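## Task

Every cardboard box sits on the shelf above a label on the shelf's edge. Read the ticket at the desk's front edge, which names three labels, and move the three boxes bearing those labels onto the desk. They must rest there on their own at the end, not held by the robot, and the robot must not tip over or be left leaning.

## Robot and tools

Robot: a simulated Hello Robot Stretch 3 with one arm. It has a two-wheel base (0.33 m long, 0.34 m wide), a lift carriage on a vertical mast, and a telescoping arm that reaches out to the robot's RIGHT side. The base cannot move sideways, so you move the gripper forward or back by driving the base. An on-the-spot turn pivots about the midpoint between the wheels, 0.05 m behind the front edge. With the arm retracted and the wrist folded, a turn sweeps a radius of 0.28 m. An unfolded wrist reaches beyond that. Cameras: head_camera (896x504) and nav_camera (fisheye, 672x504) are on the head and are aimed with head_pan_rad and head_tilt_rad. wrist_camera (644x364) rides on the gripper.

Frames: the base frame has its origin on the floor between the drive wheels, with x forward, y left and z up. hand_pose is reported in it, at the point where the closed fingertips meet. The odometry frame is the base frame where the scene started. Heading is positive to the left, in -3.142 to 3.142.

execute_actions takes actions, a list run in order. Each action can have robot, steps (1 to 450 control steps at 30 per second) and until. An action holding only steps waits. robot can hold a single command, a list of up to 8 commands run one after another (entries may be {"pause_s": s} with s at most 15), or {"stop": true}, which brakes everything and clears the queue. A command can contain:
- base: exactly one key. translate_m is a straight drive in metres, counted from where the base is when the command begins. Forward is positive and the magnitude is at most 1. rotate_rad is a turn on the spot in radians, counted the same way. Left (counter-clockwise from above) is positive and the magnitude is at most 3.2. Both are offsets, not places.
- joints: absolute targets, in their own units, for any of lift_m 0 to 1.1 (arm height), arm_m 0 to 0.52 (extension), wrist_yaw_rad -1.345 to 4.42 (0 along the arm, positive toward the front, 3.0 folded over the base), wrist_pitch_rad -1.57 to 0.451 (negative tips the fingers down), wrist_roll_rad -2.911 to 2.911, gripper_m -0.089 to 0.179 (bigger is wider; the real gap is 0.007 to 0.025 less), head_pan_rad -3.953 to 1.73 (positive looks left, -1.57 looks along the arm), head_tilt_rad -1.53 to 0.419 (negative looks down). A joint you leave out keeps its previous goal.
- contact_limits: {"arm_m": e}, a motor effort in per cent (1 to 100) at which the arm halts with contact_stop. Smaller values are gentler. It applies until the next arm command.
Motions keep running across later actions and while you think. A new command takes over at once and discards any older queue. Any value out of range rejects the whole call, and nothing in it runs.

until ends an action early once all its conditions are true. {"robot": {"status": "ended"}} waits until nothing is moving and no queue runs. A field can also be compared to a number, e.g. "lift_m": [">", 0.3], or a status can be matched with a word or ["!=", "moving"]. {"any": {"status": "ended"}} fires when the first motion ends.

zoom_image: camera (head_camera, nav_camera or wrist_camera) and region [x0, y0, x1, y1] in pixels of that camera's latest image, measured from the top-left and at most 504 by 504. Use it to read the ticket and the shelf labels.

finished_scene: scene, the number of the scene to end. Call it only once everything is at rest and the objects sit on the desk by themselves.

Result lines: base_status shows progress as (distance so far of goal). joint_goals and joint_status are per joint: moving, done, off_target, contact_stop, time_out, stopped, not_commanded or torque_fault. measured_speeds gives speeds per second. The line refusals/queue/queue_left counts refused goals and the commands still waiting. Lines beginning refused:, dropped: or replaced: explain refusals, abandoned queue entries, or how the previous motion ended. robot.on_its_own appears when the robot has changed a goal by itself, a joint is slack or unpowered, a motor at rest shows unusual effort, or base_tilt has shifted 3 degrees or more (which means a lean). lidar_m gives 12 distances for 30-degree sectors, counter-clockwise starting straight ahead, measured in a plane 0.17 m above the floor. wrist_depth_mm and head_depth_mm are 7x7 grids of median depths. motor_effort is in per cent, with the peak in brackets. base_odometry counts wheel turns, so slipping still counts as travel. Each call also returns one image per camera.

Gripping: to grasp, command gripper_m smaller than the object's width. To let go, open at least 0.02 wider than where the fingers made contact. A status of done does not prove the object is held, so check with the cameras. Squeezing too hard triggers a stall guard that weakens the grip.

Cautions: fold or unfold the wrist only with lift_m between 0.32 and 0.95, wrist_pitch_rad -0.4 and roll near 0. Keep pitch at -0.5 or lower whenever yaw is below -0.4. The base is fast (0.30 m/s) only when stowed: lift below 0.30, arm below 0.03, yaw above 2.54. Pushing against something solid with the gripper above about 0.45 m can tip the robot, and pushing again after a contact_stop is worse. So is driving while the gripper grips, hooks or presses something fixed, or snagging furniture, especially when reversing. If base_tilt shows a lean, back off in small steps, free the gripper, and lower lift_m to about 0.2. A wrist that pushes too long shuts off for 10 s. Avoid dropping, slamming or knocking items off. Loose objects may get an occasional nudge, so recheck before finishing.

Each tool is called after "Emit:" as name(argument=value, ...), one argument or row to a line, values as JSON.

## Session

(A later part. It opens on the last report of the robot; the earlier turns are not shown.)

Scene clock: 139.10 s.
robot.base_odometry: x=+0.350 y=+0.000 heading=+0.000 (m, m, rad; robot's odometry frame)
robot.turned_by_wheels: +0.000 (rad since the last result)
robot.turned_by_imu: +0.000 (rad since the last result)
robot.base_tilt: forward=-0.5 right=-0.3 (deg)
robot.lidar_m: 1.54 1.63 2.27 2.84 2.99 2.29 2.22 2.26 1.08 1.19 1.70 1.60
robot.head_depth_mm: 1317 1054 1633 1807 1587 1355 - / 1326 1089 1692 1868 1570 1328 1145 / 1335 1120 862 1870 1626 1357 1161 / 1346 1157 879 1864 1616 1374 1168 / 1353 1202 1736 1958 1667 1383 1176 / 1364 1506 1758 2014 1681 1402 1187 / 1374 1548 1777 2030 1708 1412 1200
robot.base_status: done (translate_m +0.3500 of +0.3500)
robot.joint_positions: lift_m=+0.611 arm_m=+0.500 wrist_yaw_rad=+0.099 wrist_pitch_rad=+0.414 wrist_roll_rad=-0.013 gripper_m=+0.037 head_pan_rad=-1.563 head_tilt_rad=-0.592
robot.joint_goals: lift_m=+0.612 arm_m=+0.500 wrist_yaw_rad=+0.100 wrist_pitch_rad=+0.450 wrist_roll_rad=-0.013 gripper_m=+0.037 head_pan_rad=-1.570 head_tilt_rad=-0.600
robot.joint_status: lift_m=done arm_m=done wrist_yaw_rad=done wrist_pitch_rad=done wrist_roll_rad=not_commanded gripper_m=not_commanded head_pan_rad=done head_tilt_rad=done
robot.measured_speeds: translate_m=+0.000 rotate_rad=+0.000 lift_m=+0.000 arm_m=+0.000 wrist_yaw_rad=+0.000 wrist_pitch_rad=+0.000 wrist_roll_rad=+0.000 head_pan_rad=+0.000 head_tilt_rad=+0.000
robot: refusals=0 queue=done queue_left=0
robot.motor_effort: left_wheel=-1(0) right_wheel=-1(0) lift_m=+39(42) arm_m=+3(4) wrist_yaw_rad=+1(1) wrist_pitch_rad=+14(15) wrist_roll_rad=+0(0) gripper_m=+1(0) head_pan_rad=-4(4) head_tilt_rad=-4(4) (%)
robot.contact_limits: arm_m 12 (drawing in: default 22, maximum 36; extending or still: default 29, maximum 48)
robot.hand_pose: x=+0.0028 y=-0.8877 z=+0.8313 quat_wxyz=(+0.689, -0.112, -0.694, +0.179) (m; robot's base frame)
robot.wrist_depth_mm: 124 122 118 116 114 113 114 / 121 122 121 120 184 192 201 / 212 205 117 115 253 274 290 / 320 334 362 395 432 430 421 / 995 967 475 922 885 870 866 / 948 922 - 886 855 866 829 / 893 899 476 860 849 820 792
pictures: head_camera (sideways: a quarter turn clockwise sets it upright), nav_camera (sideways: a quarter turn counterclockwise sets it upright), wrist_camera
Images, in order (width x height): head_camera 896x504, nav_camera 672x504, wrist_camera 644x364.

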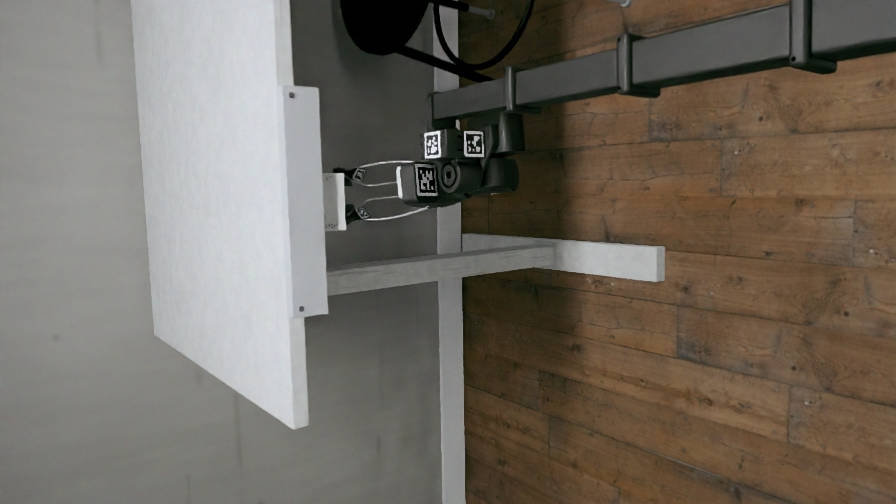

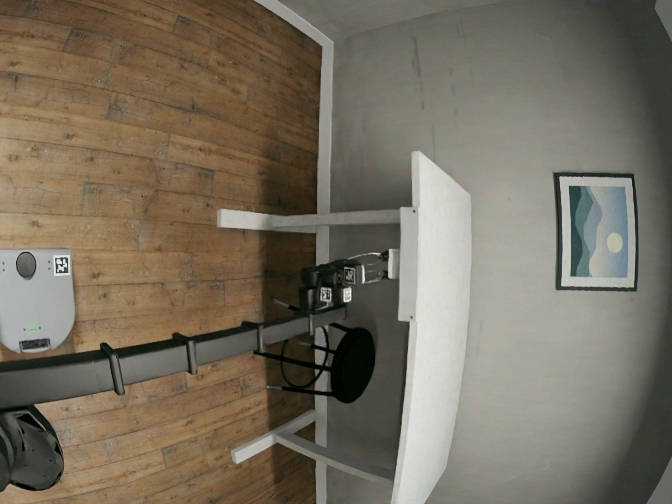

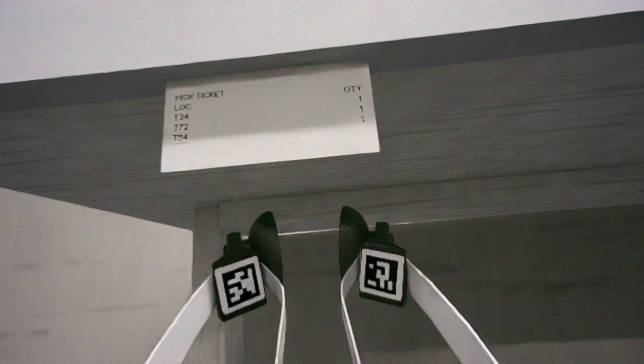

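Emit:
zoom_image(
  camera="wrist_camera",
  region=[160, 85, 240, 150],
)

Region (160, 85, 240, 150) of wrist_camera's 644x364 image, scaled by 6.300; it fills the top 410 rows of this view, and the rest is white.

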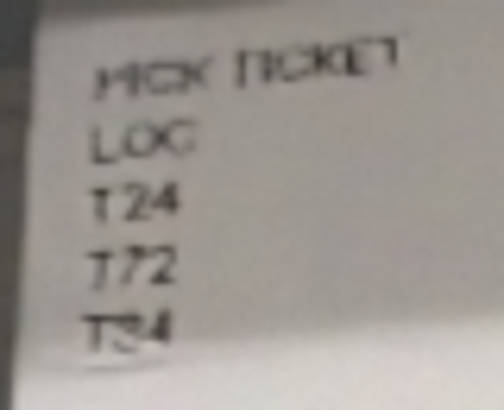

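Emit:
execute_actions(
  actions=[
    {"robot":{"joints":{"arm_m":0.52,"lift_m":0.625,"wrist_yaw_rad":0.3},"contact_limits":{"arm_m":12}},"steps":450,"until":{"robot":{"status":"ended"}}},
  ],
)

Emit:
zoom_image(
  camera="wrist_camera",
  region=[180, 40, 340, 160],
)

Scene clock: 147.53 s.
robot.base_odometry: x=+0.350 y=+0.000 heading=+0.000 (m, m, rad; robot's odometry frame)
robot.turned_by_wheels: +0.000 (rad since the last result)
robot.turned_by_imu: +0.000 (rad since the last result)
robot.base_tilt: forward=-0.6 right=-0.3 (deg)
robot.lidar_m: 1.54 1.63 2.27 2.85 2.99 2.28 2.21 2.27 1.08 1.20 1.70 1.60
robot.head_depth_mm: 1313 1059 1633 1784 1585 1366 - / 1332 1088 1685 1839 1618 1339 1148 / 1334 1121 868 1856 1633 1361 1164 / 1341 1156 875 1863 1614 1374 1168 / 1355 1199 1737 1962 1664 1381 1183 / 1366 1506 1761 1989 1698 1399 1188 / 1373 1547 1773 2008 1717 1403 1197
robot.base_status: done (translate_m +0.3500 of +0.3500)
robot.joint_positions: lift_m=+0.624 arm_m=+0.519 wrist_yaw_rad=+0.298 wrist_pitch_rad=+0.414 wrist_roll_rad=-0.013 gripper_m=+0.037 head_pan_rad=-1.563 head_tilt_rad=-0.592
robot.joint_goals: lift_m=+0.625 arm_m=+0.520 wrist_yaw_rad=+0.300 wrist_pitch_rad=+0.450 wrist_roll_rad=-0.013 gripper_m=+0.037 head_pan_rad=-1.570 head_tilt_rad=-0.600
robot.joint_status: lift_m=done arm_m=done wrist_yaw_rad=done wrist_pitch_rad=done wrist_roll_rad=not_commanded gripper_m=not_commanded head_pan_rad=done head_tilt_rad=done
robot.measured_speeds: translate_m=+0.000 rotate_rad=+0.000 lift_m=+0.000 arm_m=+0.000 wrist_yaw_rad=+0.000 wrist_pitch_rad=+0.000 wrist_roll_rad=+0.000 head_pan_rad=+0.000 head_tilt_rad=+0.000
robot: refusals=0 queue=done queue_left=0
robot.motor_effort: left_wheel=+0(0) right_wheel=-1(0) lift_m=+39(40) arm_m=+3(3) wrist_yaw_rad=+2(0) wrist_pitch_rad=+14(14) wrist_roll_rad=+0(0) gripper_m=+0(0) head_pan_rad=-4(5) head_tilt_rad=-4(5) (%)
robot.contact_limits: arm_m 12 (drawing in: default 22, maximum 36; extending or still: default 29, maximum 48)
robot.hand_pose: x=+0.0503 y=-0.8973 z=+0.8443 quat_wxyz=(+0.668, -0.043, -0.701, +0.246) (m; robot's base frame)
robot.wrist_depth_mm: 136 121 109 98 92 91 94 / 126 115 108 102 96 151 175 / 131 193 187 100 92 89 255 / 279 291 304 101 377 371 355 / - - - 469 823 800 743 / - - - 866 824 779 722 / - - 939 832 825 739 715
pictures: head_camera (sideways: a quarter turn clockwise sets it upright), nav_camera (sideways: a quarter turn counterclockwise sets it upright), wrist_camera
Images, in order (width x height): head_camera 896x504, nav_camera 672x504, wrist_camera 644x364.

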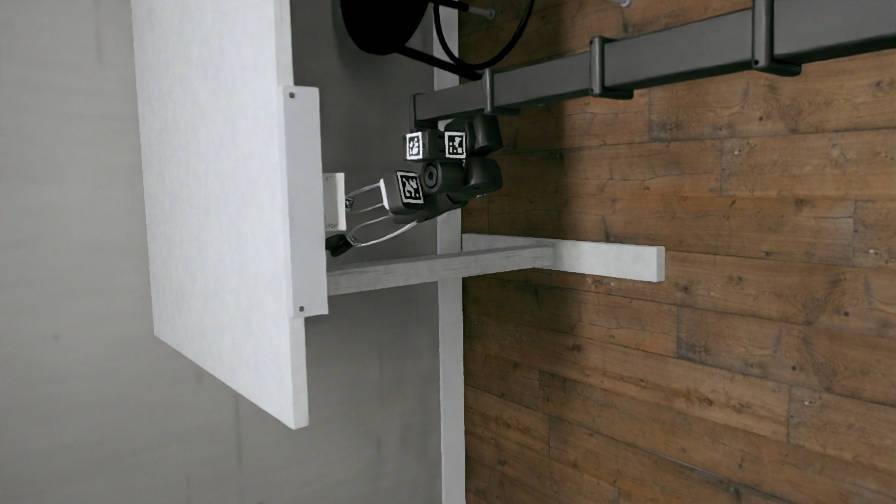

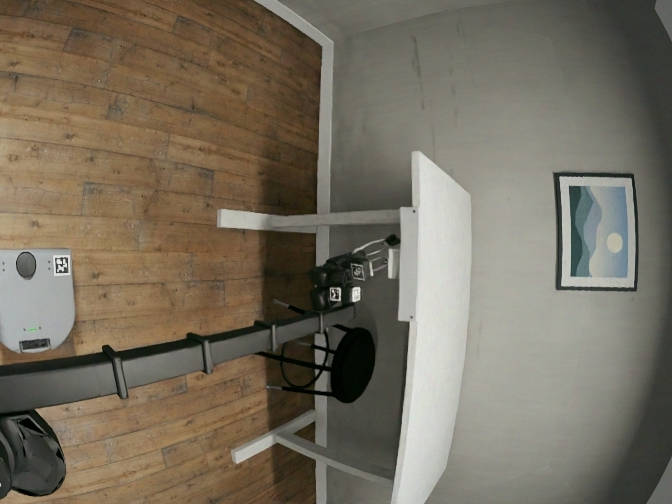

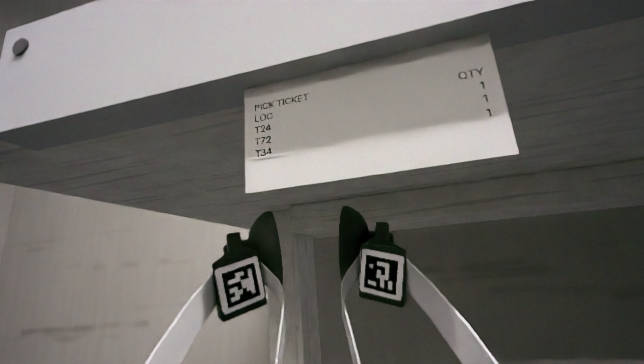

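Region (180, 40, 340, 160) of wrist_camera's 644x364 image, scaled by 3.150; it fills the top 378 rows of this view, and the rest is white.

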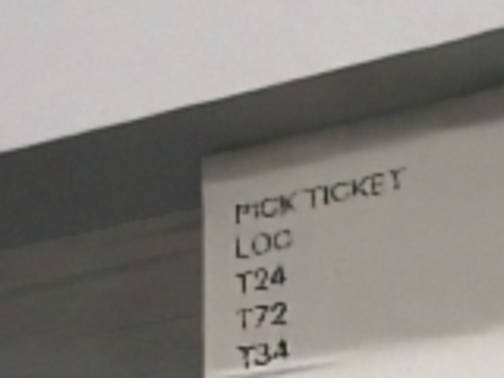

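Emit:
execute_actions(
  actions=[
    {"robot":[{"joints":{"wrist_yaw_rad":0.1,"lift_m":0.6,"arm_m":0.3}},{"joints":{"arm_m":0.0,"wrist_pitch_rad":-0.4,"head_pan_rad":1.5,"head_tilt_rad":-0.3}},{"joints":{"wrist_yaw_rad":3.0}},{"joints":{"lift_m":0.25}}],"steps":450,"until":{"robot":{"status":"ended"}}},
  ],
)

Scene clock: 175.23 s.
robot.base_odometry: x=+0.350 y=+0.000 heading=+0.000 (m, m, rad; robot's odometry frame)
robot.turned_by_wheels: +0.000 (rad since the last result)
robot.turned_by_imu: +0.000 (rad since the last result)
robot.base_tilt: forward=-0.6 right=-0.4 (deg)
robot.lidar_m: 1.54 1.63 2.27 2.85 3.00 2.28 2.21 2.27 1.09 1.20 1.70 1.60
robot.head_depth_mm: 2627 2794 3047 3147 2185 1667 1334 / 2613 2817 3007 3082 2225 1689 1344 / 2619 2777 2943 3118 2276 1702 1362 / 2585 2789 2966 3136 2291 1726 1370 / 2581 2778 2960 3206 2323 1744 1381 / 2658 2806 3021 3200 2361 1755 1393 / 2634 2806 2981 3225 2377 1765 1452
robot.base_status: done (translate_m +0.3500 of +0.3500)
robot.joint_positions: lift_m=+0.251 arm_m=+0.000 wrist_yaw_rad=+2.998 wrist_pitch_rad=-0.416 wrist_roll_rad=-0.013 gripper_m=+0.037 head_pan_rad=+1.493 head_tilt_rad=-0.310
robot.joint_goals: lift_m=+0.250 arm_m=+0.000 wrist_yaw_rad=+3.000 wrist_pitch_rad=-0.400 wrist_roll_rad=-0.013 gripper_m=+0.037 head_pan_rad=+1.500 head_tilt_rad=-0.300
robot.joint_status: lift_m=done arm_m=done wrist_yaw_rad=done wrist_pitch_rad=done wrist_roll_rad=not_commanded gripper_m=not_commanded head_pan_rad=done head_tilt_rad=done
robot.measured_speeds: translate_m=+0.000 rotate_rad=+0.000 lift_m=+0.000 arm_m=+0.000 wrist_yaw_rad=+0.000 wrist_pitch_rad=+0.000 wrist_roll_rad=+0.000 head_pan_rad=+0.000 head_tilt_rad=+0.000
robot: refusals=0 queue=done queue_left=0
robot.motor_effort: left_wheel=+0(1) right_wheel=-1(1) lift_m=+14(39) arm_m=-4(5) wrist_yaw_rad=+3(1) wrist_pitch_rad=+9(15) wrist_roll_rad=+0(0) gripper_m=+1(1) head_pan_rad=+4(53) head_tilt_rad=+6(34) (%)
robot.hand_pose: x=+0.0109 y=+0.0771 z=+0.2638 quat_wxyz=(+0.195, +0.696, +0.097, +0.684) (m; robot's base frame)
robot.wrist_depth_mm: - - - - - - - / - - - - - - - / - - - 987 975 993 950 / 765 - 751 739 721 709 703 / 600 599 616 582 578 565 561 / 491 495 - 511 480 467 465 / 441 - - - 406 403 400
pictures: head_camera (sideways: a quarter turn clockwise sets it upright), nav_camera (sideways: a quarter turn counterclockwise sets it upright), wrist_camera
Images, in order (width x height): head_camera 896x504, nav_camera 672x504, wrist_camera 644x364.

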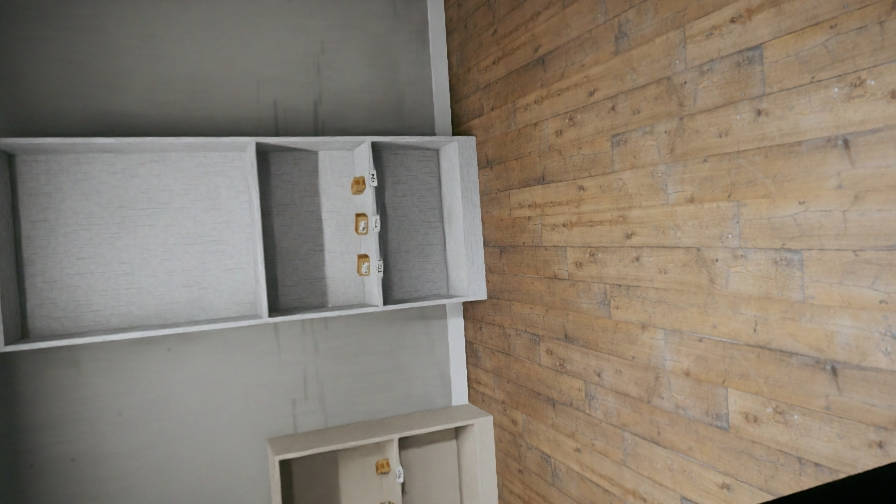

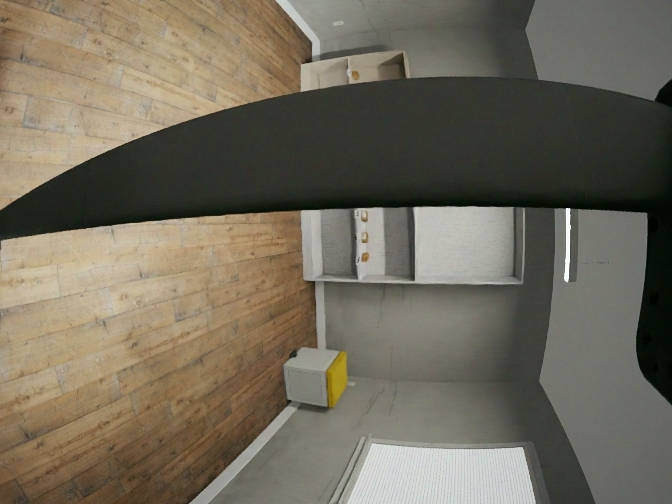

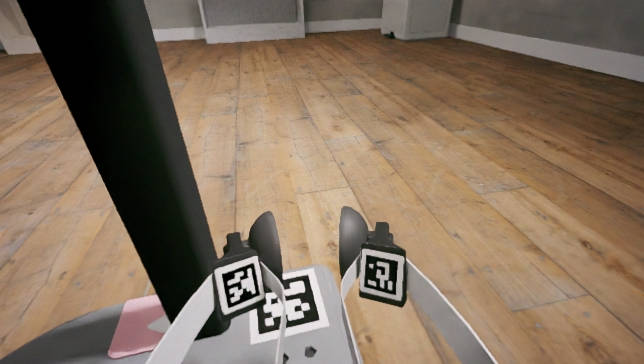

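Emit:
zoom_image(
  camera="head_camera",
  region=[330, 150, 420, 300],
)

Region (330, 150, 420, 300) of head_camera's 896x504 image, scaled by 3.360, with more detail than that image has; it fills the left 302 columns of this view, and the rest is white.

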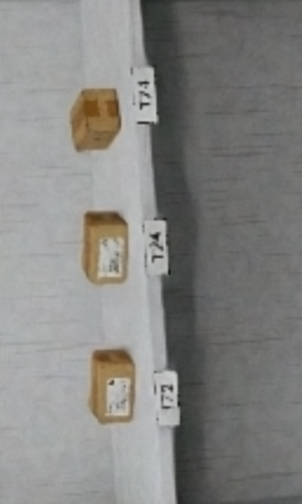

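Emit:
execute_actions(
  actions=[
    {"robot":[{"base":{"rotate_rad":1.52},"joints":{"head_pan_rad":0.0,"head_tilt_rad":-0.5}},{"base":{"translate_m":1.0}},{"base":{"translate_m":0.6}}],"steps":450,"until":{"robot":{"status":"ended"}}},
  ],
)

Scene clock: 211.47 s.
robot.base_odometry: x=+0.431 y=+1.598 heading=+1.520 (m, m, rad; robot's odometry frame)
robot.turned_by_wheels: +1.520 (rad since the last result)
robot.turned_by_imu: +1.544 (rad since the last result)
robot.base_tilt: forward=-0.6 right=-0.2 (deg)
robot.lidar_m: 1.33 1.28 2.06 2.27 2.34 3.00 2.78 2.18 1.58 1.50 1.27 1.30
robot.head_depth_mm: 1172 1208 1396 1614 1643 1418 1192 / 1212 1303 1494 1563 1655 1432 1199 / 1215 1306 1493 1583 1659 1443 1206 / 1217 1309 1499 1598 1674 1461 1224 / 1214 1303 1500 1610 1668 1478 1235 / 1218 1286 1442 1710 1844 1487 1244 / 1129 1384 1567 1782 1891 1505 1251
robot.base_status: done (translate_m +0.6000 of +0.6000)
robot.joint_positions: lift_m=+0.251 arm_m=+0.000 wrist_yaw_rad=+2.999 wrist_pitch_rad=-0.416 wrist_roll_rad=-0.013 gripper_m=+0.037 head_pan_rad=+0.007 head_tilt_rad=-0.495
robot.joint_goals: lift_m=+0.250 arm_m=+0.000 wrist_yaw_rad=+3.000 wrist_pitch_rad=-0.400 wrist_roll_rad=-0.013 gripper_m=+0.037 head_pan_rad=+0.000 head_tilt_rad=-0.500
robot.joint_status: lift_m=done arm_m=done wrist_yaw_rad=done wrist_pitch_rad=done wrist_roll_rad=not_commanded gripper_m=not_commanded head_pan_rad=done head_tilt_rad=done
robot.measured_speeds: translate_m=+0.000 rotate_rad=+0.000 lift_m=+0.000 arm_m=+0.000 wrist_yaw_rad=+0.000 wrist_pitch_rad=+0.000 wrist_roll_rad=+0.000 head_pan_rad=+0.000 head_tilt_rad=+0.000
robot: refusals=0 queue=done queue_left=0
robot.motor_effort: left_wheel=-2(8) right_wheel=+2(13) lift_m=+13(14) arm_m=-4(4) wrist_yaw_rad=+1(2) wrist_pitch_rad=+9(9) wrist_roll_rad=+0(0) gripper_m=+0(0) head_pan_rad=-4(51) head_tilt_rad=-2(25) (%)
robot.hand_pose: x=+0.0107 y=+0.0771 z=+0.2637 quat_wxyz=(+0.195, +0.696, +0.098, +0.684) (m; robot's base frame)
robot.wrist_depth_mm: - - - - - - - / - - - - - - - / - - - - 980 970 924 / 768 - 749 740 723 716 702 / 604 587 605 579 568 567 562 / 493 491 - - 480 472 466 / 445 - - - 404 404 398
pictures: head_camera (sideways: a quarter turn clockwise sets it upright), nav_camera (sideways: a quarter turn counterclockwise sets it upright), wrist_camera
Images, in order (width x height): head_camera 896x504, nav_camera 672x504, wrist_camera 644x364.

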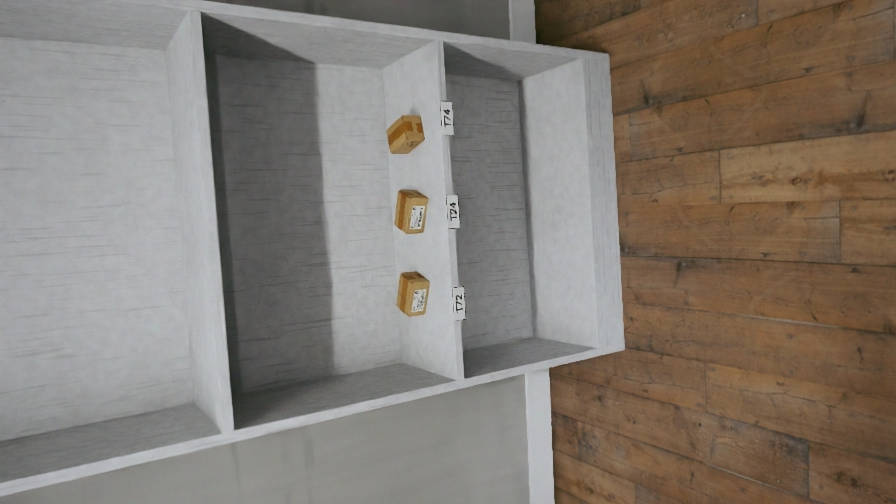

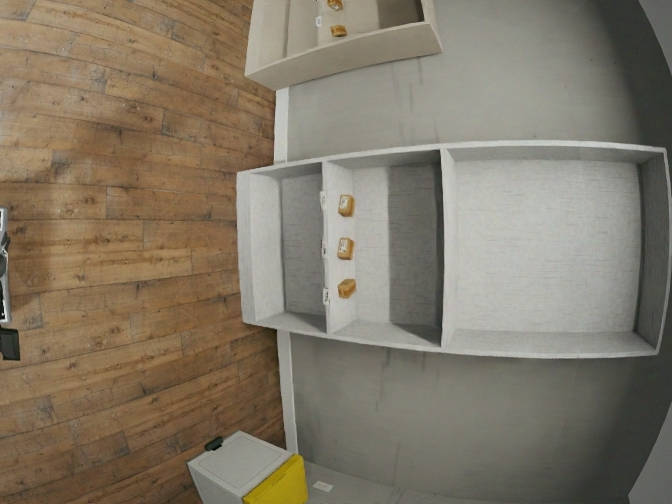

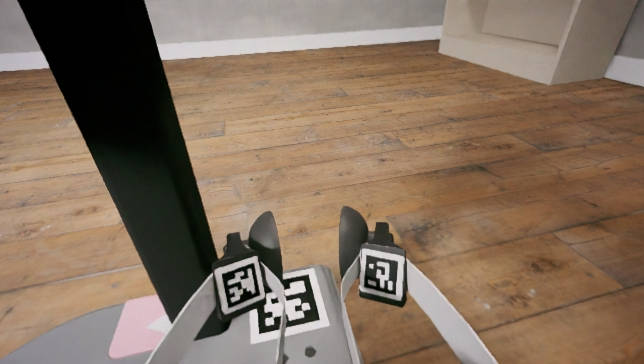

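Emit:
execute_actions(
  actions=[
    {"robot":{"joints":{"head_pan_rad":0.65,"head_tilt_rad":-0.4}},"steps":450,"until":{"robot":{"status":"ended"}}},
  ],
)

Scene clock: 292.27 s.
robot.base_odometry: x=+0.431 y=+1.598 heading=+1.520 (m, m, rad; robot's odometry frame)
robot.turned_by_wheels: +0.000 (rad since the last result)
robot.turned_by_imu: +0.000 (rad since the last result)
robot.base_tilt: forward=-0.6 right=-0.2 (deg)
robot.lidar_m: 1.33 1.28 2.06 2.28 2.34 3.01 2.79 2.18 1.58 1.50 1.26 1.30
robot.head_depth_mm: 1304 1412 1524 1660 1740 1518 1245 / 1394 1513 1647 1828 1903 1529 1261 / 1499 1619 1738 1910 1953 1552 1274 / 1613 1714 1838 1869 1929 1561 1282 / 1745 1888 2081 2286 2031 1577 1292 / 1899 2077 2123 2346 2042 1591 1304 / 2083 2270 2484 2577 2056 1616 1323
robot.base_status: done (translate_m +0.6000 of +0.6000)
robot.joint_positions: lift_m=+0.251 arm_m=+0.000 wrist_yaw_rad=+2.999 wrist_pitch_rad=-0.416 wrist_roll_rad=-0.013 gripper_m=+0.037 head_pan_rad=+0.643 head_tilt_rad=-0.409
robot.joint_goals: lift_m=+0.250 arm_m=+0.000 wrist_yaw_rad=+3.000 wrist_pitch_rad=-0.400 wrist_roll_rad=-0.013 gripper_m=+0.037 head_pan_rad=+0.650 head_tilt_rad=-0.400
robot.joint_status: lift_m=done arm_m=done wrist_yaw_rad=done wrist_pitch_rad=done wrist_roll_rad=not_commanded gripper_m=not_commanded head_pan_rad=done head_tilt_rad=done
robot.measured_speeds: translate_m=+0.000 rotate_rad=+0.000 lift_m=+0.000 arm_m=+0.000 wrist_yaw_rad=+0.000 wrist_pitch_rad=+0.000 wrist_roll_rad=+0.000 head_pan_rad=+0.000 head_tilt_rad=+0.000
robot: refusals=0 queue=done queue_left=0
robot.motor_effort: left_wheel=-2(2) right_wheel=+2(2) lift_m=+13(13) arm_m=-4(3) wrist_yaw_rad=+1(1) wrist_pitch_rad=+10(9) wrist_roll_rad=+0(0) gripper_m=-1(1) head_pan_rad=+5(51) head_tilt_rad=+6(19) (%)
robot.hand_pose: x=+0.0107 y=+0.0771 z=+0.2637 quat_wxyz=(+0.195, +0.696, +0.098, +0.684) (m; robot's base frame)
robot.wrist_depth_mm: - - - - - - - / - - - - - - - / - - - 993 975 975 950 / 773 - 747 735 724 715 701 / 604 584 621 583 580 567 560 / 495 492 - - 483 468 465 / 438 - - - 404 402 401
pictures: head_camera (sideways: a quarter turn clockwise sets it upright), nav_camera (sideways: a quarter turn counterclockwise sets it upright), wrist_camera
Images, in order (width x height): head_camera 896x504, nav_camera 672x504, wrist_camera 644x364.

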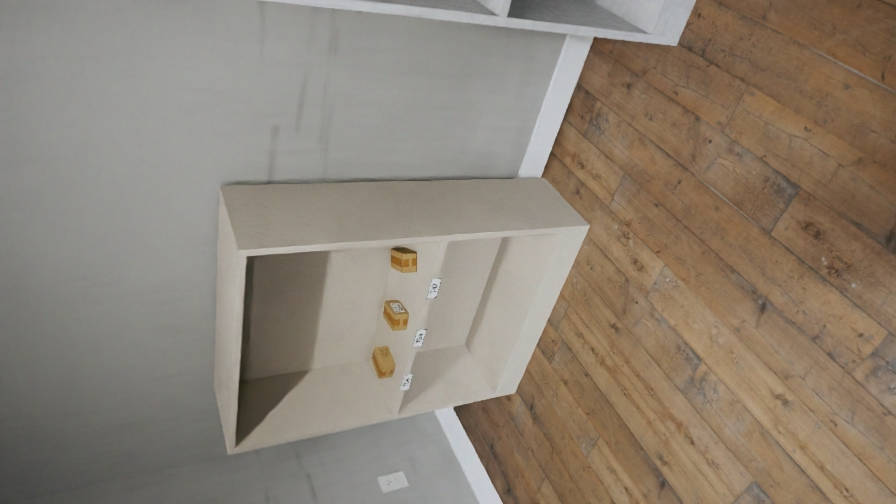

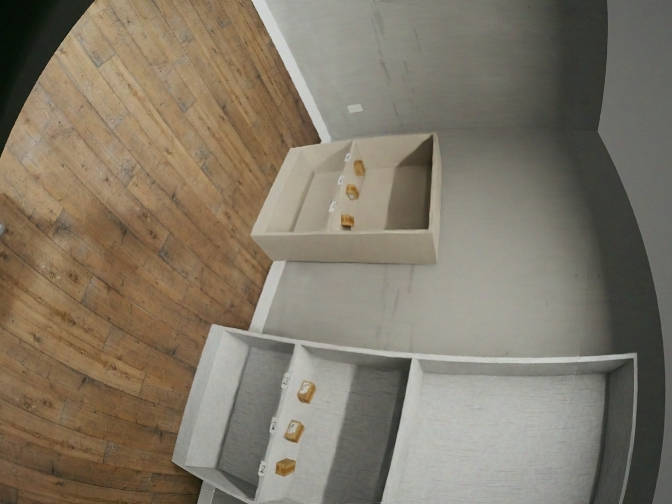

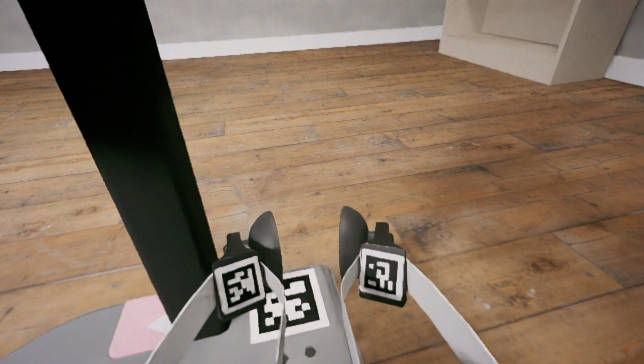

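Emit:
zoom_image(
  camera="head_camera",
  region=[360, 240, 460, 400],
)

Region (360, 240, 460, 400) of head_camera's 896x504 image, scaled by 3.150, with more detail than that image has; it fills the left 315 columns of this view, and the rest is white.

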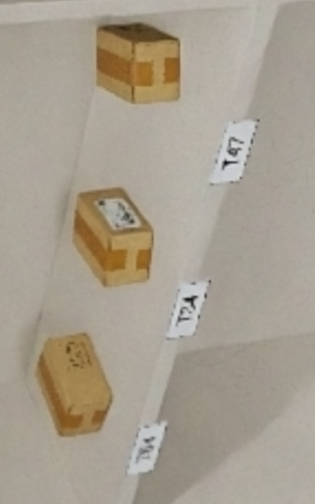

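Emit:
execute_actions(
  actions=[
    {"robot":[{"base":{"translate_m":0.55},"joints":{"head_pan_rad":0.0,"head_tilt_rad":-0.8}},{"base":{"rotate_rad":1.547},"joints":{"head_pan_rad":-1.57,"head_tilt_rad":-0.8}},{"joints":{"lift_m":0.5}},{"joints":{"wrist_yaw_rad":0.0,"gripper_m":0.15}},{"joints":{"wrist_pitch_rad":0.0}}],"steps":450,"until":{"robot":{"status":"ended"}}},
  ],
)

Scene clock: 317.03 s.
robot.base_odometry: x=+0.459 y=+2.147 heading=+3.067 (m, m, rad; robot's odometry frame)
robot.turned_by_wheels: +1.547 (rad since the last result)
robot.turned_by_imu: +1.563 (rad since the last result)
robot.base_tilt: forward=-0.5 right=-0.3 (deg)
robot.lidar_m: 2.29 2.34 3.08 3.35 2.26 1.57 1.05 1.06 0.78 0.94 0.78 1.21
robot.head_depth_mm: 638 944 1054 1070 1329 1211 1115 / 657 944 1066 1398 1346 1226 - / 643 934 1085 1031 1345 1286 1093 / 656 930 1072 1019 1346 1246 1100 / 648 923 1070 1026 1367 1253 1112 / 659 916 1093 1036 1358 1274 1125 / 681 909 1026 1021 1457 1280 1134
robot.base_status: done (rotate_rad +1.5469 of +1.5470)
robot.joint_positions: lift_m=+0.499 arm_m=+0.000 wrist_yaw_rad=+0.002 wrist_pitch_rad=-0.026 wrist_roll_rad=-0.013 gripper_m=+0.150 head_pan_rad=-1.563 head_tilt_rad=-0.791
robot.joint_goals: lift_m=+0.500 arm_m=+0.000 wrist_yaw_rad=+0.000 wrist_pitch_rad=+0.000 wrist_roll_rad=-0.013 gripper_m=+0.150 head_pan_rad=-1.570 head_tilt_rad=-0.800
robot.joint_status: lift_m=done arm_m=done wrist_yaw_rad=done wrist_pitch_rad=done wrist_roll_rad=not_commanded gripper_m=done head_pan_rad=done head_tilt_rad=done
robot.measured_speeds: translate_m=+0.000 rotate_rad=+0.000 lift_m=+0.000 arm_m=+0.000 wrist_yaw_rad=+0.000 wrist_pitch_rad=+0.000 wrist_roll_rad=+0.000 head_pan_rad=+0.000 head_tilt_rad=+0.000
robot: refusals=0 queue=done queue_left=0
robot.motor_effort: left_wheel=-2(8) right_wheel=+2(14) lift_m=+39(40) arm_m=-3(4) wrist_yaw_rad=-2(3) wrist_pitch_rad=+15(17) wrist_roll_rad=+1(0) gripper_m=-1(81) head_pan_rad=-3(53) head_tilt_rad=-6(38) (%)
robot.hand_pose: x=-0.0208 y=-0.4008 z=+0.6074 quat_wxyz=(+0.712, +0.010, -0.702, -0.008) (m; robot's base frame)
robot.wrist_depth_mm: 595 619 646 687 687 542 803 / 609 628 668 690 718 552 842 / 618 651 686 725 735 561 859 / 619 655 691 613 617 579 884 / 443 467 489 747 743 884 924 / 582 - 741 772 810 - 958 / 544 724 751 819 800 914 945
pictures: head_camera (sideways: a quarter turn clockwise sets it upright), nav_camera (sideways: a quarter turn counterclockwise sets it upright), wrist_camera
Images, in order (width x height): head_camera 896x504, nav_camera 672x504, wrist_camera 644x364.

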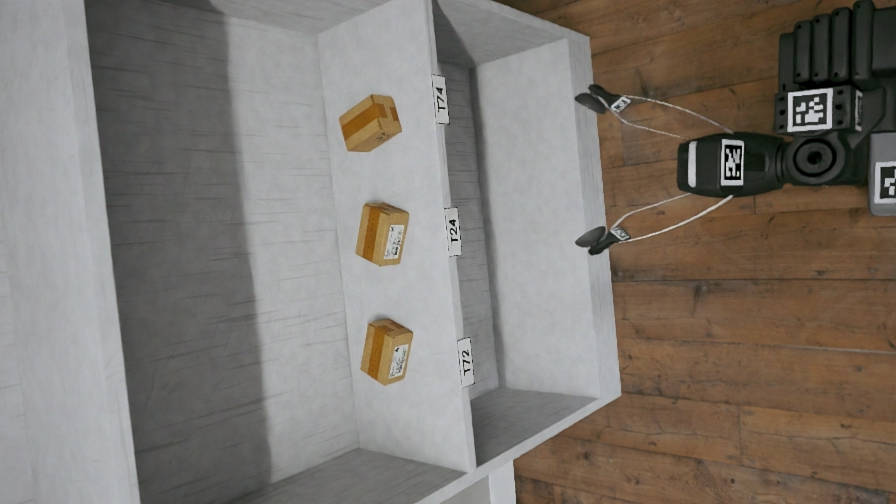

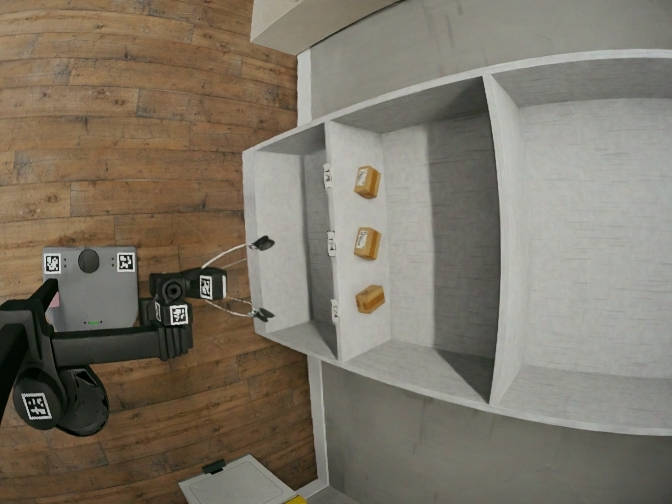

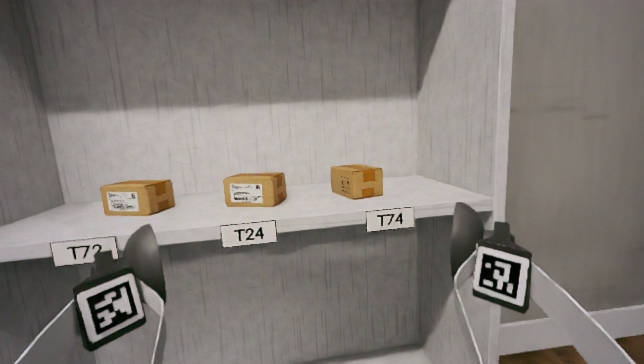

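Emit:
zoom_image(
  camera="head_camera",
  region=[320, 180, 500, 400],
)

Region (320, 180, 500, 400) of head_camera's 896x504 image, scaled by 2.291, with more detail than that image has; it fills the left 412 columns of this view, and the rest is white.

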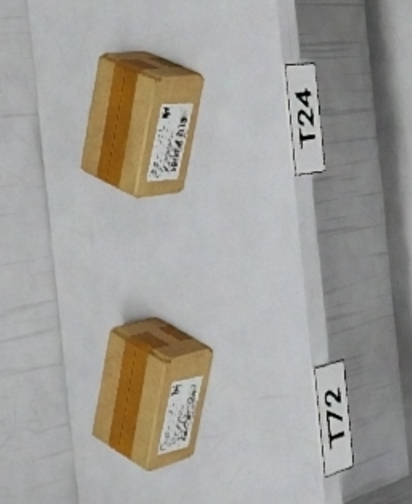

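Emit:
execute_actions(
  actions=[
    {"robot":{"base":{"translate_m":0.13},"joints":{"wrist_yaw_rad":-0.2,"arm_m":0.18,"lift_m":0.49,"gripper_m":0.179,"wrist_pitch_rad":0.03}},"steps":450,"until":{"robot":{"status":"ended"}}},
  ],
)

Scene clock: 387.90 s.
robot.base_odometry: x=+0.330 y=+2.157 heading=+3.067 (m, m, rad; robot's odometry frame)
robot.turned_by_wheels: +0.000 (rad since the last result)
robot.turned_by_imu: +0.001 (rad since the last result)
robot.base_tilt: forward=-0.6 right=-0.3 (deg)
robot.lidar_m: 2.16 2.21 2.89 3.36 2.46 1.71 1.17 1.18 0.84 0.93 0.71 1.10
robot.head_depth_mm: 640 933 1055 1388 1327 1215 1085 / 649 928 1071 1194 1338 1182 1095 / 638 923 1070 1008 1366 1210 1111 / 652 917 1065 1016 1357 1245 1101 / 638 911 1081 1024 1354 1258 1114 / 660 906 996 1016 1454 1262 1115 / 678 720 822 1412 1476 1290 1127
robot.base_status: done (translate_m +0.1300 of +0.1300)
robot.joint_positions: lift_m=+0.491 arm_m=+0.180 wrist_yaw_rad=-0.199 wrist_pitch_rad=+0.006 wrist_roll_rad=-0.013 gripper_m=+0.179 head_pan_rad=-1.563 head_tilt_rad=-0.791
robot.joint_goals: lift_m=+0.490 arm_m=+0.180 wrist_yaw_rad=-0.200 wrist_pitch_rad=+0.030 wrist_roll_rad=-0.013 gripper_m=+0.179 head_pan_rad=-1.570 head_tilt_rad=-0.800
robot.joint_status: lift_m=done arm_m=done wrist_yaw_rad=done wrist_pitch_rad=done wrist_roll_rad=not_commanded gripper_m=done head_pan_rad=done head_tilt_rad=done
robot.measured_speeds: translate_m=+0.000 rotate_rad=+0.000 lift_m=+0.000 arm_m=+0.000 wrist_yaw_rad=+0.000 wrist_pitch_rad=+0.000 wrist_roll_rad=+0.000 head_pan_rad=+0.000 head_tilt_rad=+0.000
robot: refusals=0 queue=done queue_left=0
robot.motor_effort: left_wheel=-2(3) right_wheel=+1(8) lift_m=+13(39) arm_m=+4(3) wrist_yaw_rad=-1(3) wrist_pitch_rad=+15(14) wrist_roll_rad=+0(0) gripper_m=+0(84) head_pan_rad=-4(4) head_tilt_rad=-5(5) (%)
robot.hand_pose: x=-0.0721 y=-0.5759 z=+0.6067 quat_wxyz=(+0.709, -0.071, -0.699, -0.069) (m; robot's base frame)
robot.wrist_depth_mm: 407 436 478 533 586 465 402 / 412 443 487 543 598 483 411 / 420 452 502 558 613 486 874 / 424 459 503 554 606 497 879 / 297 386 349 354 375 393 914 / 296 274 266 286 639 573 987 / - 470 532 600 666 523 917
pictures: head_camera (sideways: a quarter turn clockwise sets it upright), nav_camera (sideways: a quarter turn counterclockwise sets it upright), wrist_camera
Images, in order (width x height): head_camera 896x504, nav_camera 672x504, wrist_camera 644x364.

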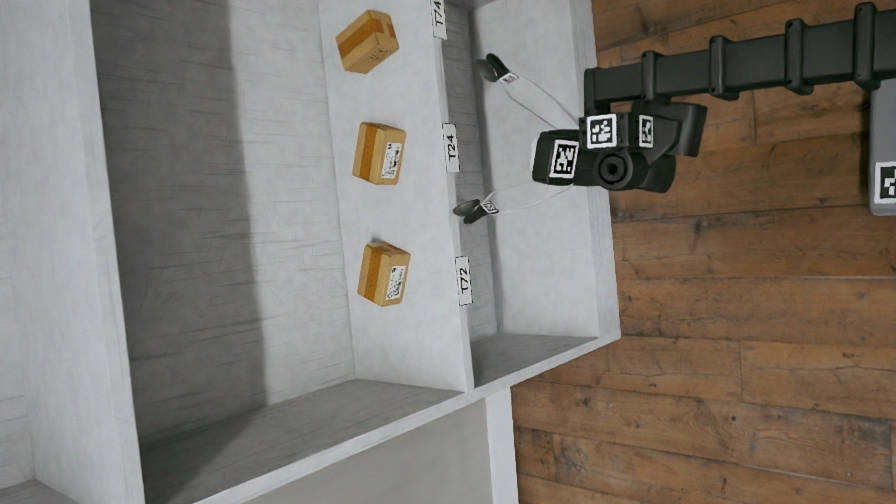

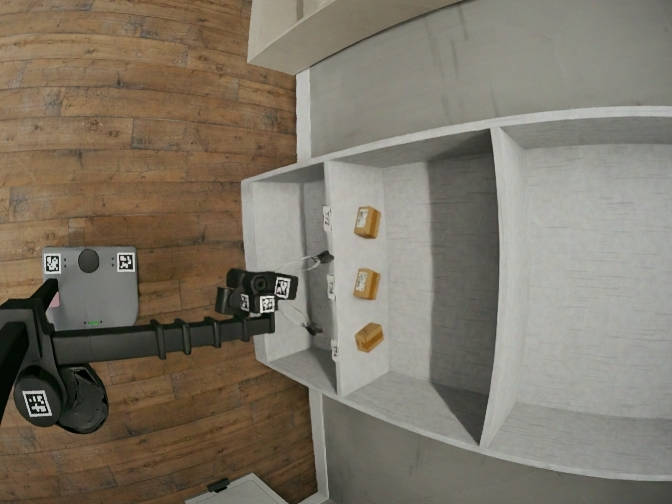

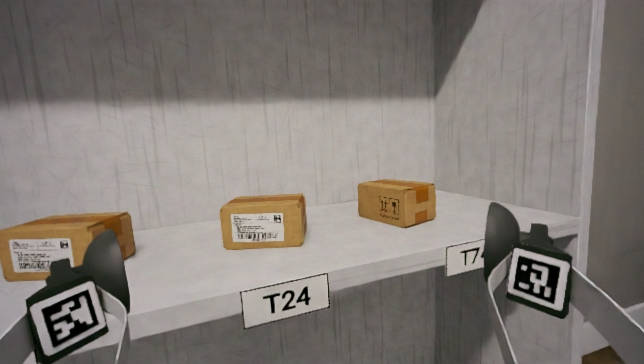

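Emit:
execute_actions(
  actions=[
    {"robot":{"base":{"translate_m":0.012},"joints":{"arm_m":0.29,"lift_m":0.485,"gripper_m":0.168},"contact_limits":{"arm_m":12}},"steps":450,"until":{"robot":{"status":"ended"}}},
  ],
)

Scene clock: 423.53 s.
robot.base_odometry: x=+0.318 y=+2.158 heading=+3.067 (m, m, rad; robot's odometry frame)
robot.turned_by_wheels: +0.000 (rad since the last result)
robot.turned_by_imu: +0.000 (rad since the last result)
robot.base_tilt: forward=-0.6 right=-0.3 (deg)
robot.lidar_m: 2.14 2.19 2.87 3.37 2.48 1.72 1.18 1.20 0.85 0.93 0.71 1.09
robot.head_depth_mm: 641 936 1057 1392 1326 1216 1093 / 626 927 1069 1009 1350 1223 1086 / 637 920 1068 1003 1328 1234 1111 / 653 914 1063 1016 1347 1244 1101 / 640 908 1079 1025 1357 1256 1111 / 659 882 982 1033 1458 1264 1125 / 659 692 1113 1417 1485 1290 1135
robot.base_status: done (translate_m +0.0120 of +0.0120)
robot.joint_positions: lift_m=+0.486 arm_m=+0.290 wrist_yaw_rad=-0.199 wrist_pitch_rad=+0.006 wrist_roll_rad=-0.013 gripper_m=+0.168 head_pan_rad=-1.563 head_tilt_rad=-0.791
robot.joint_goals: lift_m=+0.485 arm_m=+0.290 wrist_yaw_rad=-0.200 wrist_pitch_rad=+0.030 wrist_roll_rad=-0.013 gripper_m=+0.168 head_pan_rad=-1.570 head_tilt_rad=-0.800
robot.joint_status: lift_m=done arm_m=done wrist_yaw_rad=done wrist_pitch_rad=done wrist_roll_rad=not_commanded gripper_m=done head_pan_rad=done head_tilt_rad=done
robot.measured_speeds: translate_m=+0.000 rotate_rad=+0.000 lift_m=+0.000 arm_m=+0.000 wrist_yaw_rad=+0.000 wrist_pitch_rad=+0.000 wrist_roll_rad=+0.000 head_pan_rad=+0.000 head_tilt_rad=+0.000
robot: refusals=0 queue=done queue_left=0
robot.motor_effort: left_wheel=-2(4) right_wheel=+1(9) lift_m=+13(13) arm_m=+3(4) wrist_yaw_rad=-1(1) wrist_pitch_rad=+14(14) wrist_roll_rad=+0(1) gripper_m=+0(54) head_pan_rad=-5(5) head_tilt_rad=-5(5) (%)
robot.contact_limits: arm_m 12 (drawing in: default 22, maximum 36; extending or still: default 29, maximum 48)
robot.hand_pose: x=-0.0721 y=-0.6859 z=+0.6017 quat_wxyz=(+0.709, -0.072, -0.699, -0.069) (m; robot's base frame)
robot.wrist_depth_mm: 318 342 374 417 468 477 365 / 320 349 381 424 474 482 371 / 328 353 388 432 483 493 373 / 330 363 397 437 486 472 379 / 329 364 326 242 327 308 322 / 195 259 246 242 236 217 249 / - 188 186 181 186 470 415
pictures: head_camera (sideways: a quarter turn clockwise sets it upright), nav_camera (sideways: a quarter turn counterclockwise sets it upright), wrist_camera
Images, in order (width x height): head_camera 896x504, nav_camera 672x504, wrist_camera 644x364.

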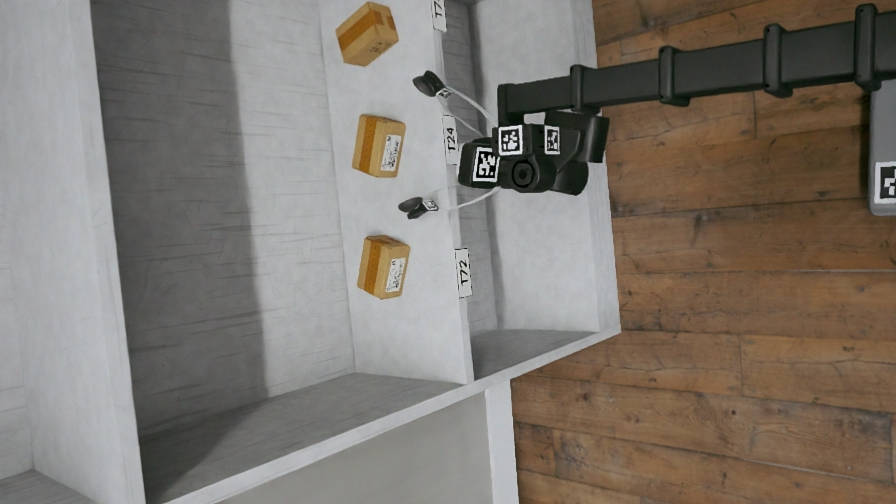

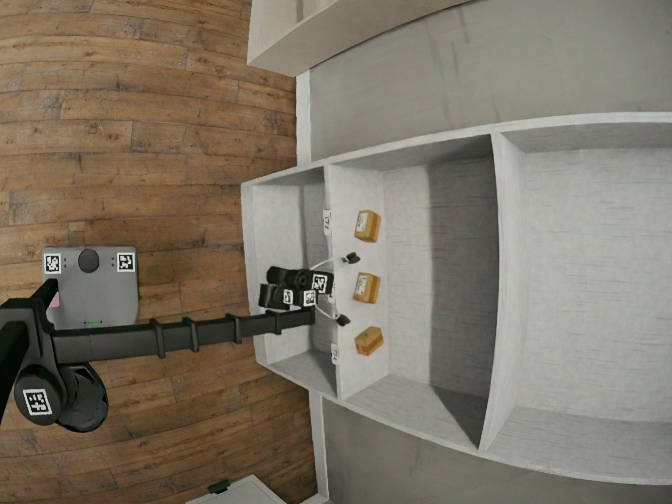

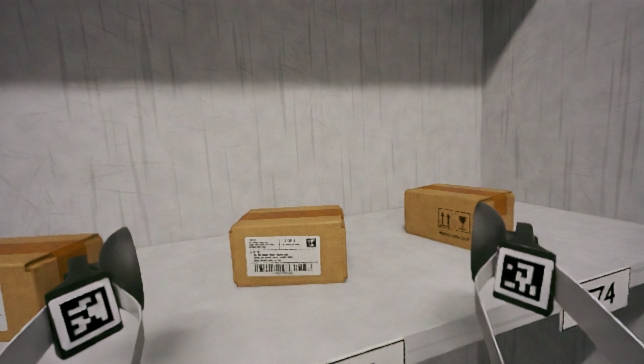

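Emit:
execute_actions(
  actions=[
    {"robot":[{"joints":{"lift_m":0.47}},{"joints":{"arm_m":0.365},"contact_limits":{"arm_m":12}}],"steps":450,"until":{"robot":{"status":"ended"}}},
  ],
)

Scene clock: 452.87 s.
robot.base_odometry: x=+0.318 y=+2.158 heading=+3.067 (m, m, rad; robot's odometry frame)
robot.turned_by_wheels: +0.000 (rad since the last result)
robot.turned_by_imu: +0.000 (rad since the last result)
robot.base_tilt: forward=-0.6 right=-0.2 (deg)
robot.lidar_m: 2.15 2.19 2.88 3.39 2.48 1.73 1.19 1.20 0.85 0.93 0.71 1.09
robot.head_depth_mm: 639 934 1056 1387 1326 1222 1083 / 628 925 1063 985 1330 1227 1095 / 637 923 1067 1005 1333 1234 1115 / 652 916 1062 1013 1343 1246 1101 / 639 907 1080 1025 1358 1251 1113 / 658 885 983 1031 1456 1268 1127 / 661 689 1115 1420 1483 1283 1133
robot.base_status: done (translate_m +0.0120 of +0.0120)
robot.joint_positions: lift_m=+0.471 arm_m=+0.365 wrist_yaw_rad=-0.199 wrist_pitch_rad=+0.006 wrist_roll_rad=-0.013 gripper_m=+0.168 head_pan_rad=-1.563 head_tilt_rad=-0.791
robot.joint_goals: lift_m=+0.470 arm_m=+0.365 wrist_yaw_rad=-0.200 wrist_pitch_rad=+0.030 wrist_roll_rad=-0.013 gripper_m=+0.168 head_pan_rad=-1.570 head_tilt_rad=-0.800
robot.joint_status: lift_m=done arm_m=done wrist_yaw_rad=done wrist_pitch_rad=done wrist_roll_rad=not_commanded gripper_m=done head_pan_rad=done head_tilt_rad=done
robot.measured_speeds: translate_m=+0.000 rotate_rad=+0.000 lift_m=+0.000 arm_m=+0.000 wrist_yaw_rad=+0.000 wrist_pitch_rad=+0.000 wrist_roll_rad=+0.000 head_pan_rad=+0.000 head_tilt_rad=+0.000
robot: refusals=0 queue=done queue_left=0
robot.motor_effort: left_wheel=-2(3) right_wheel=+2(2) lift_m=+12(13) arm_m=+3(4) wrist_yaw_rad=-1(1) wrist_pitch_rad=+14(14) wrist_roll_rad=+0(0) gripper_m=+1(0) head_pan_rad=-4(4) head_tilt_rad=-6(6) (%)
robot.contact_limits: arm_m 12 (drawing in: default 22, maximum 36; extending or still: default 29, maximum 48)
robot.hand_pose: x=-0.0722 y=-0.7609 z=+0.5867 quat_wxyz=(+0.709, -0.072, -0.699, -0.069) (m; robot's base frame)
robot.wrist_depth_mm: 259 278 304 335 376 420 361 / 264 284 309 344 386 430 364 / 267 288 315 350 394 441 368 / 271 292 322 360 399 279 355 / 274 298 281 167 280 237 237 / - 225 172 170 190 188 197 / - 163 161 157 153 149 146
pictures: head_camera (sideways: a quarter turn clockwise sets it upright), nav_camera (sideways: a quarter turn counterclockwise sets it upright), wrist_camera
Images, in order (width x height): head_camera 896x504, nav_camera 672x504, wrist_camera 644x364.

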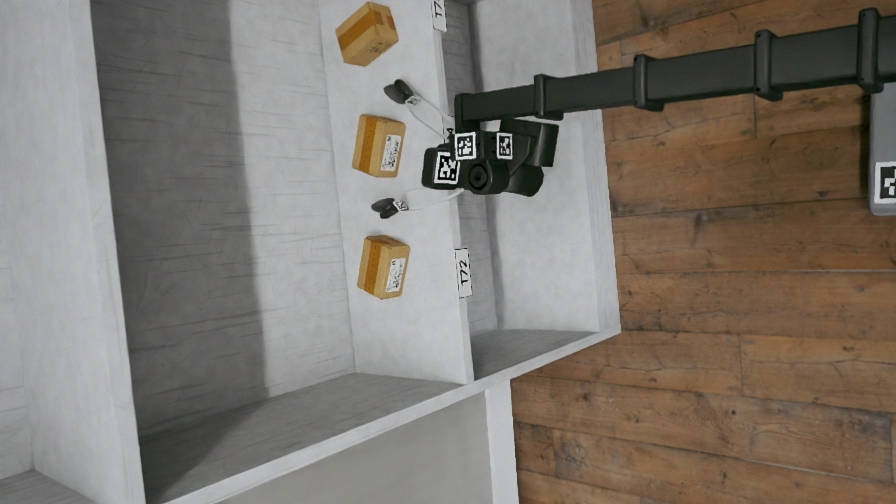

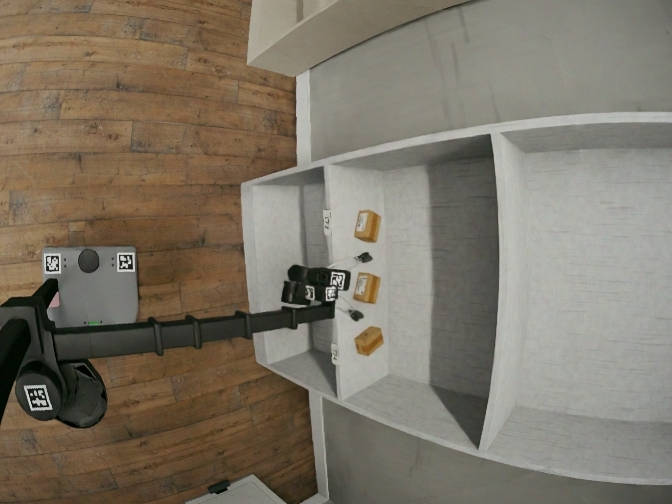

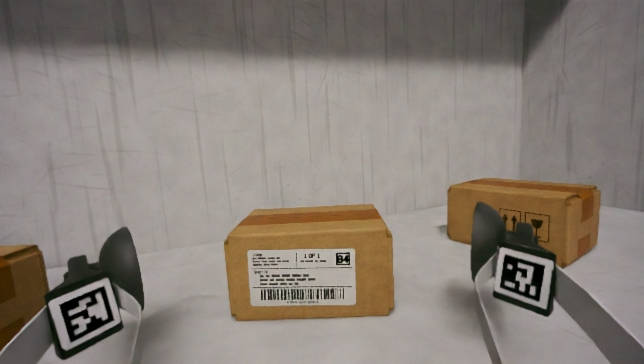

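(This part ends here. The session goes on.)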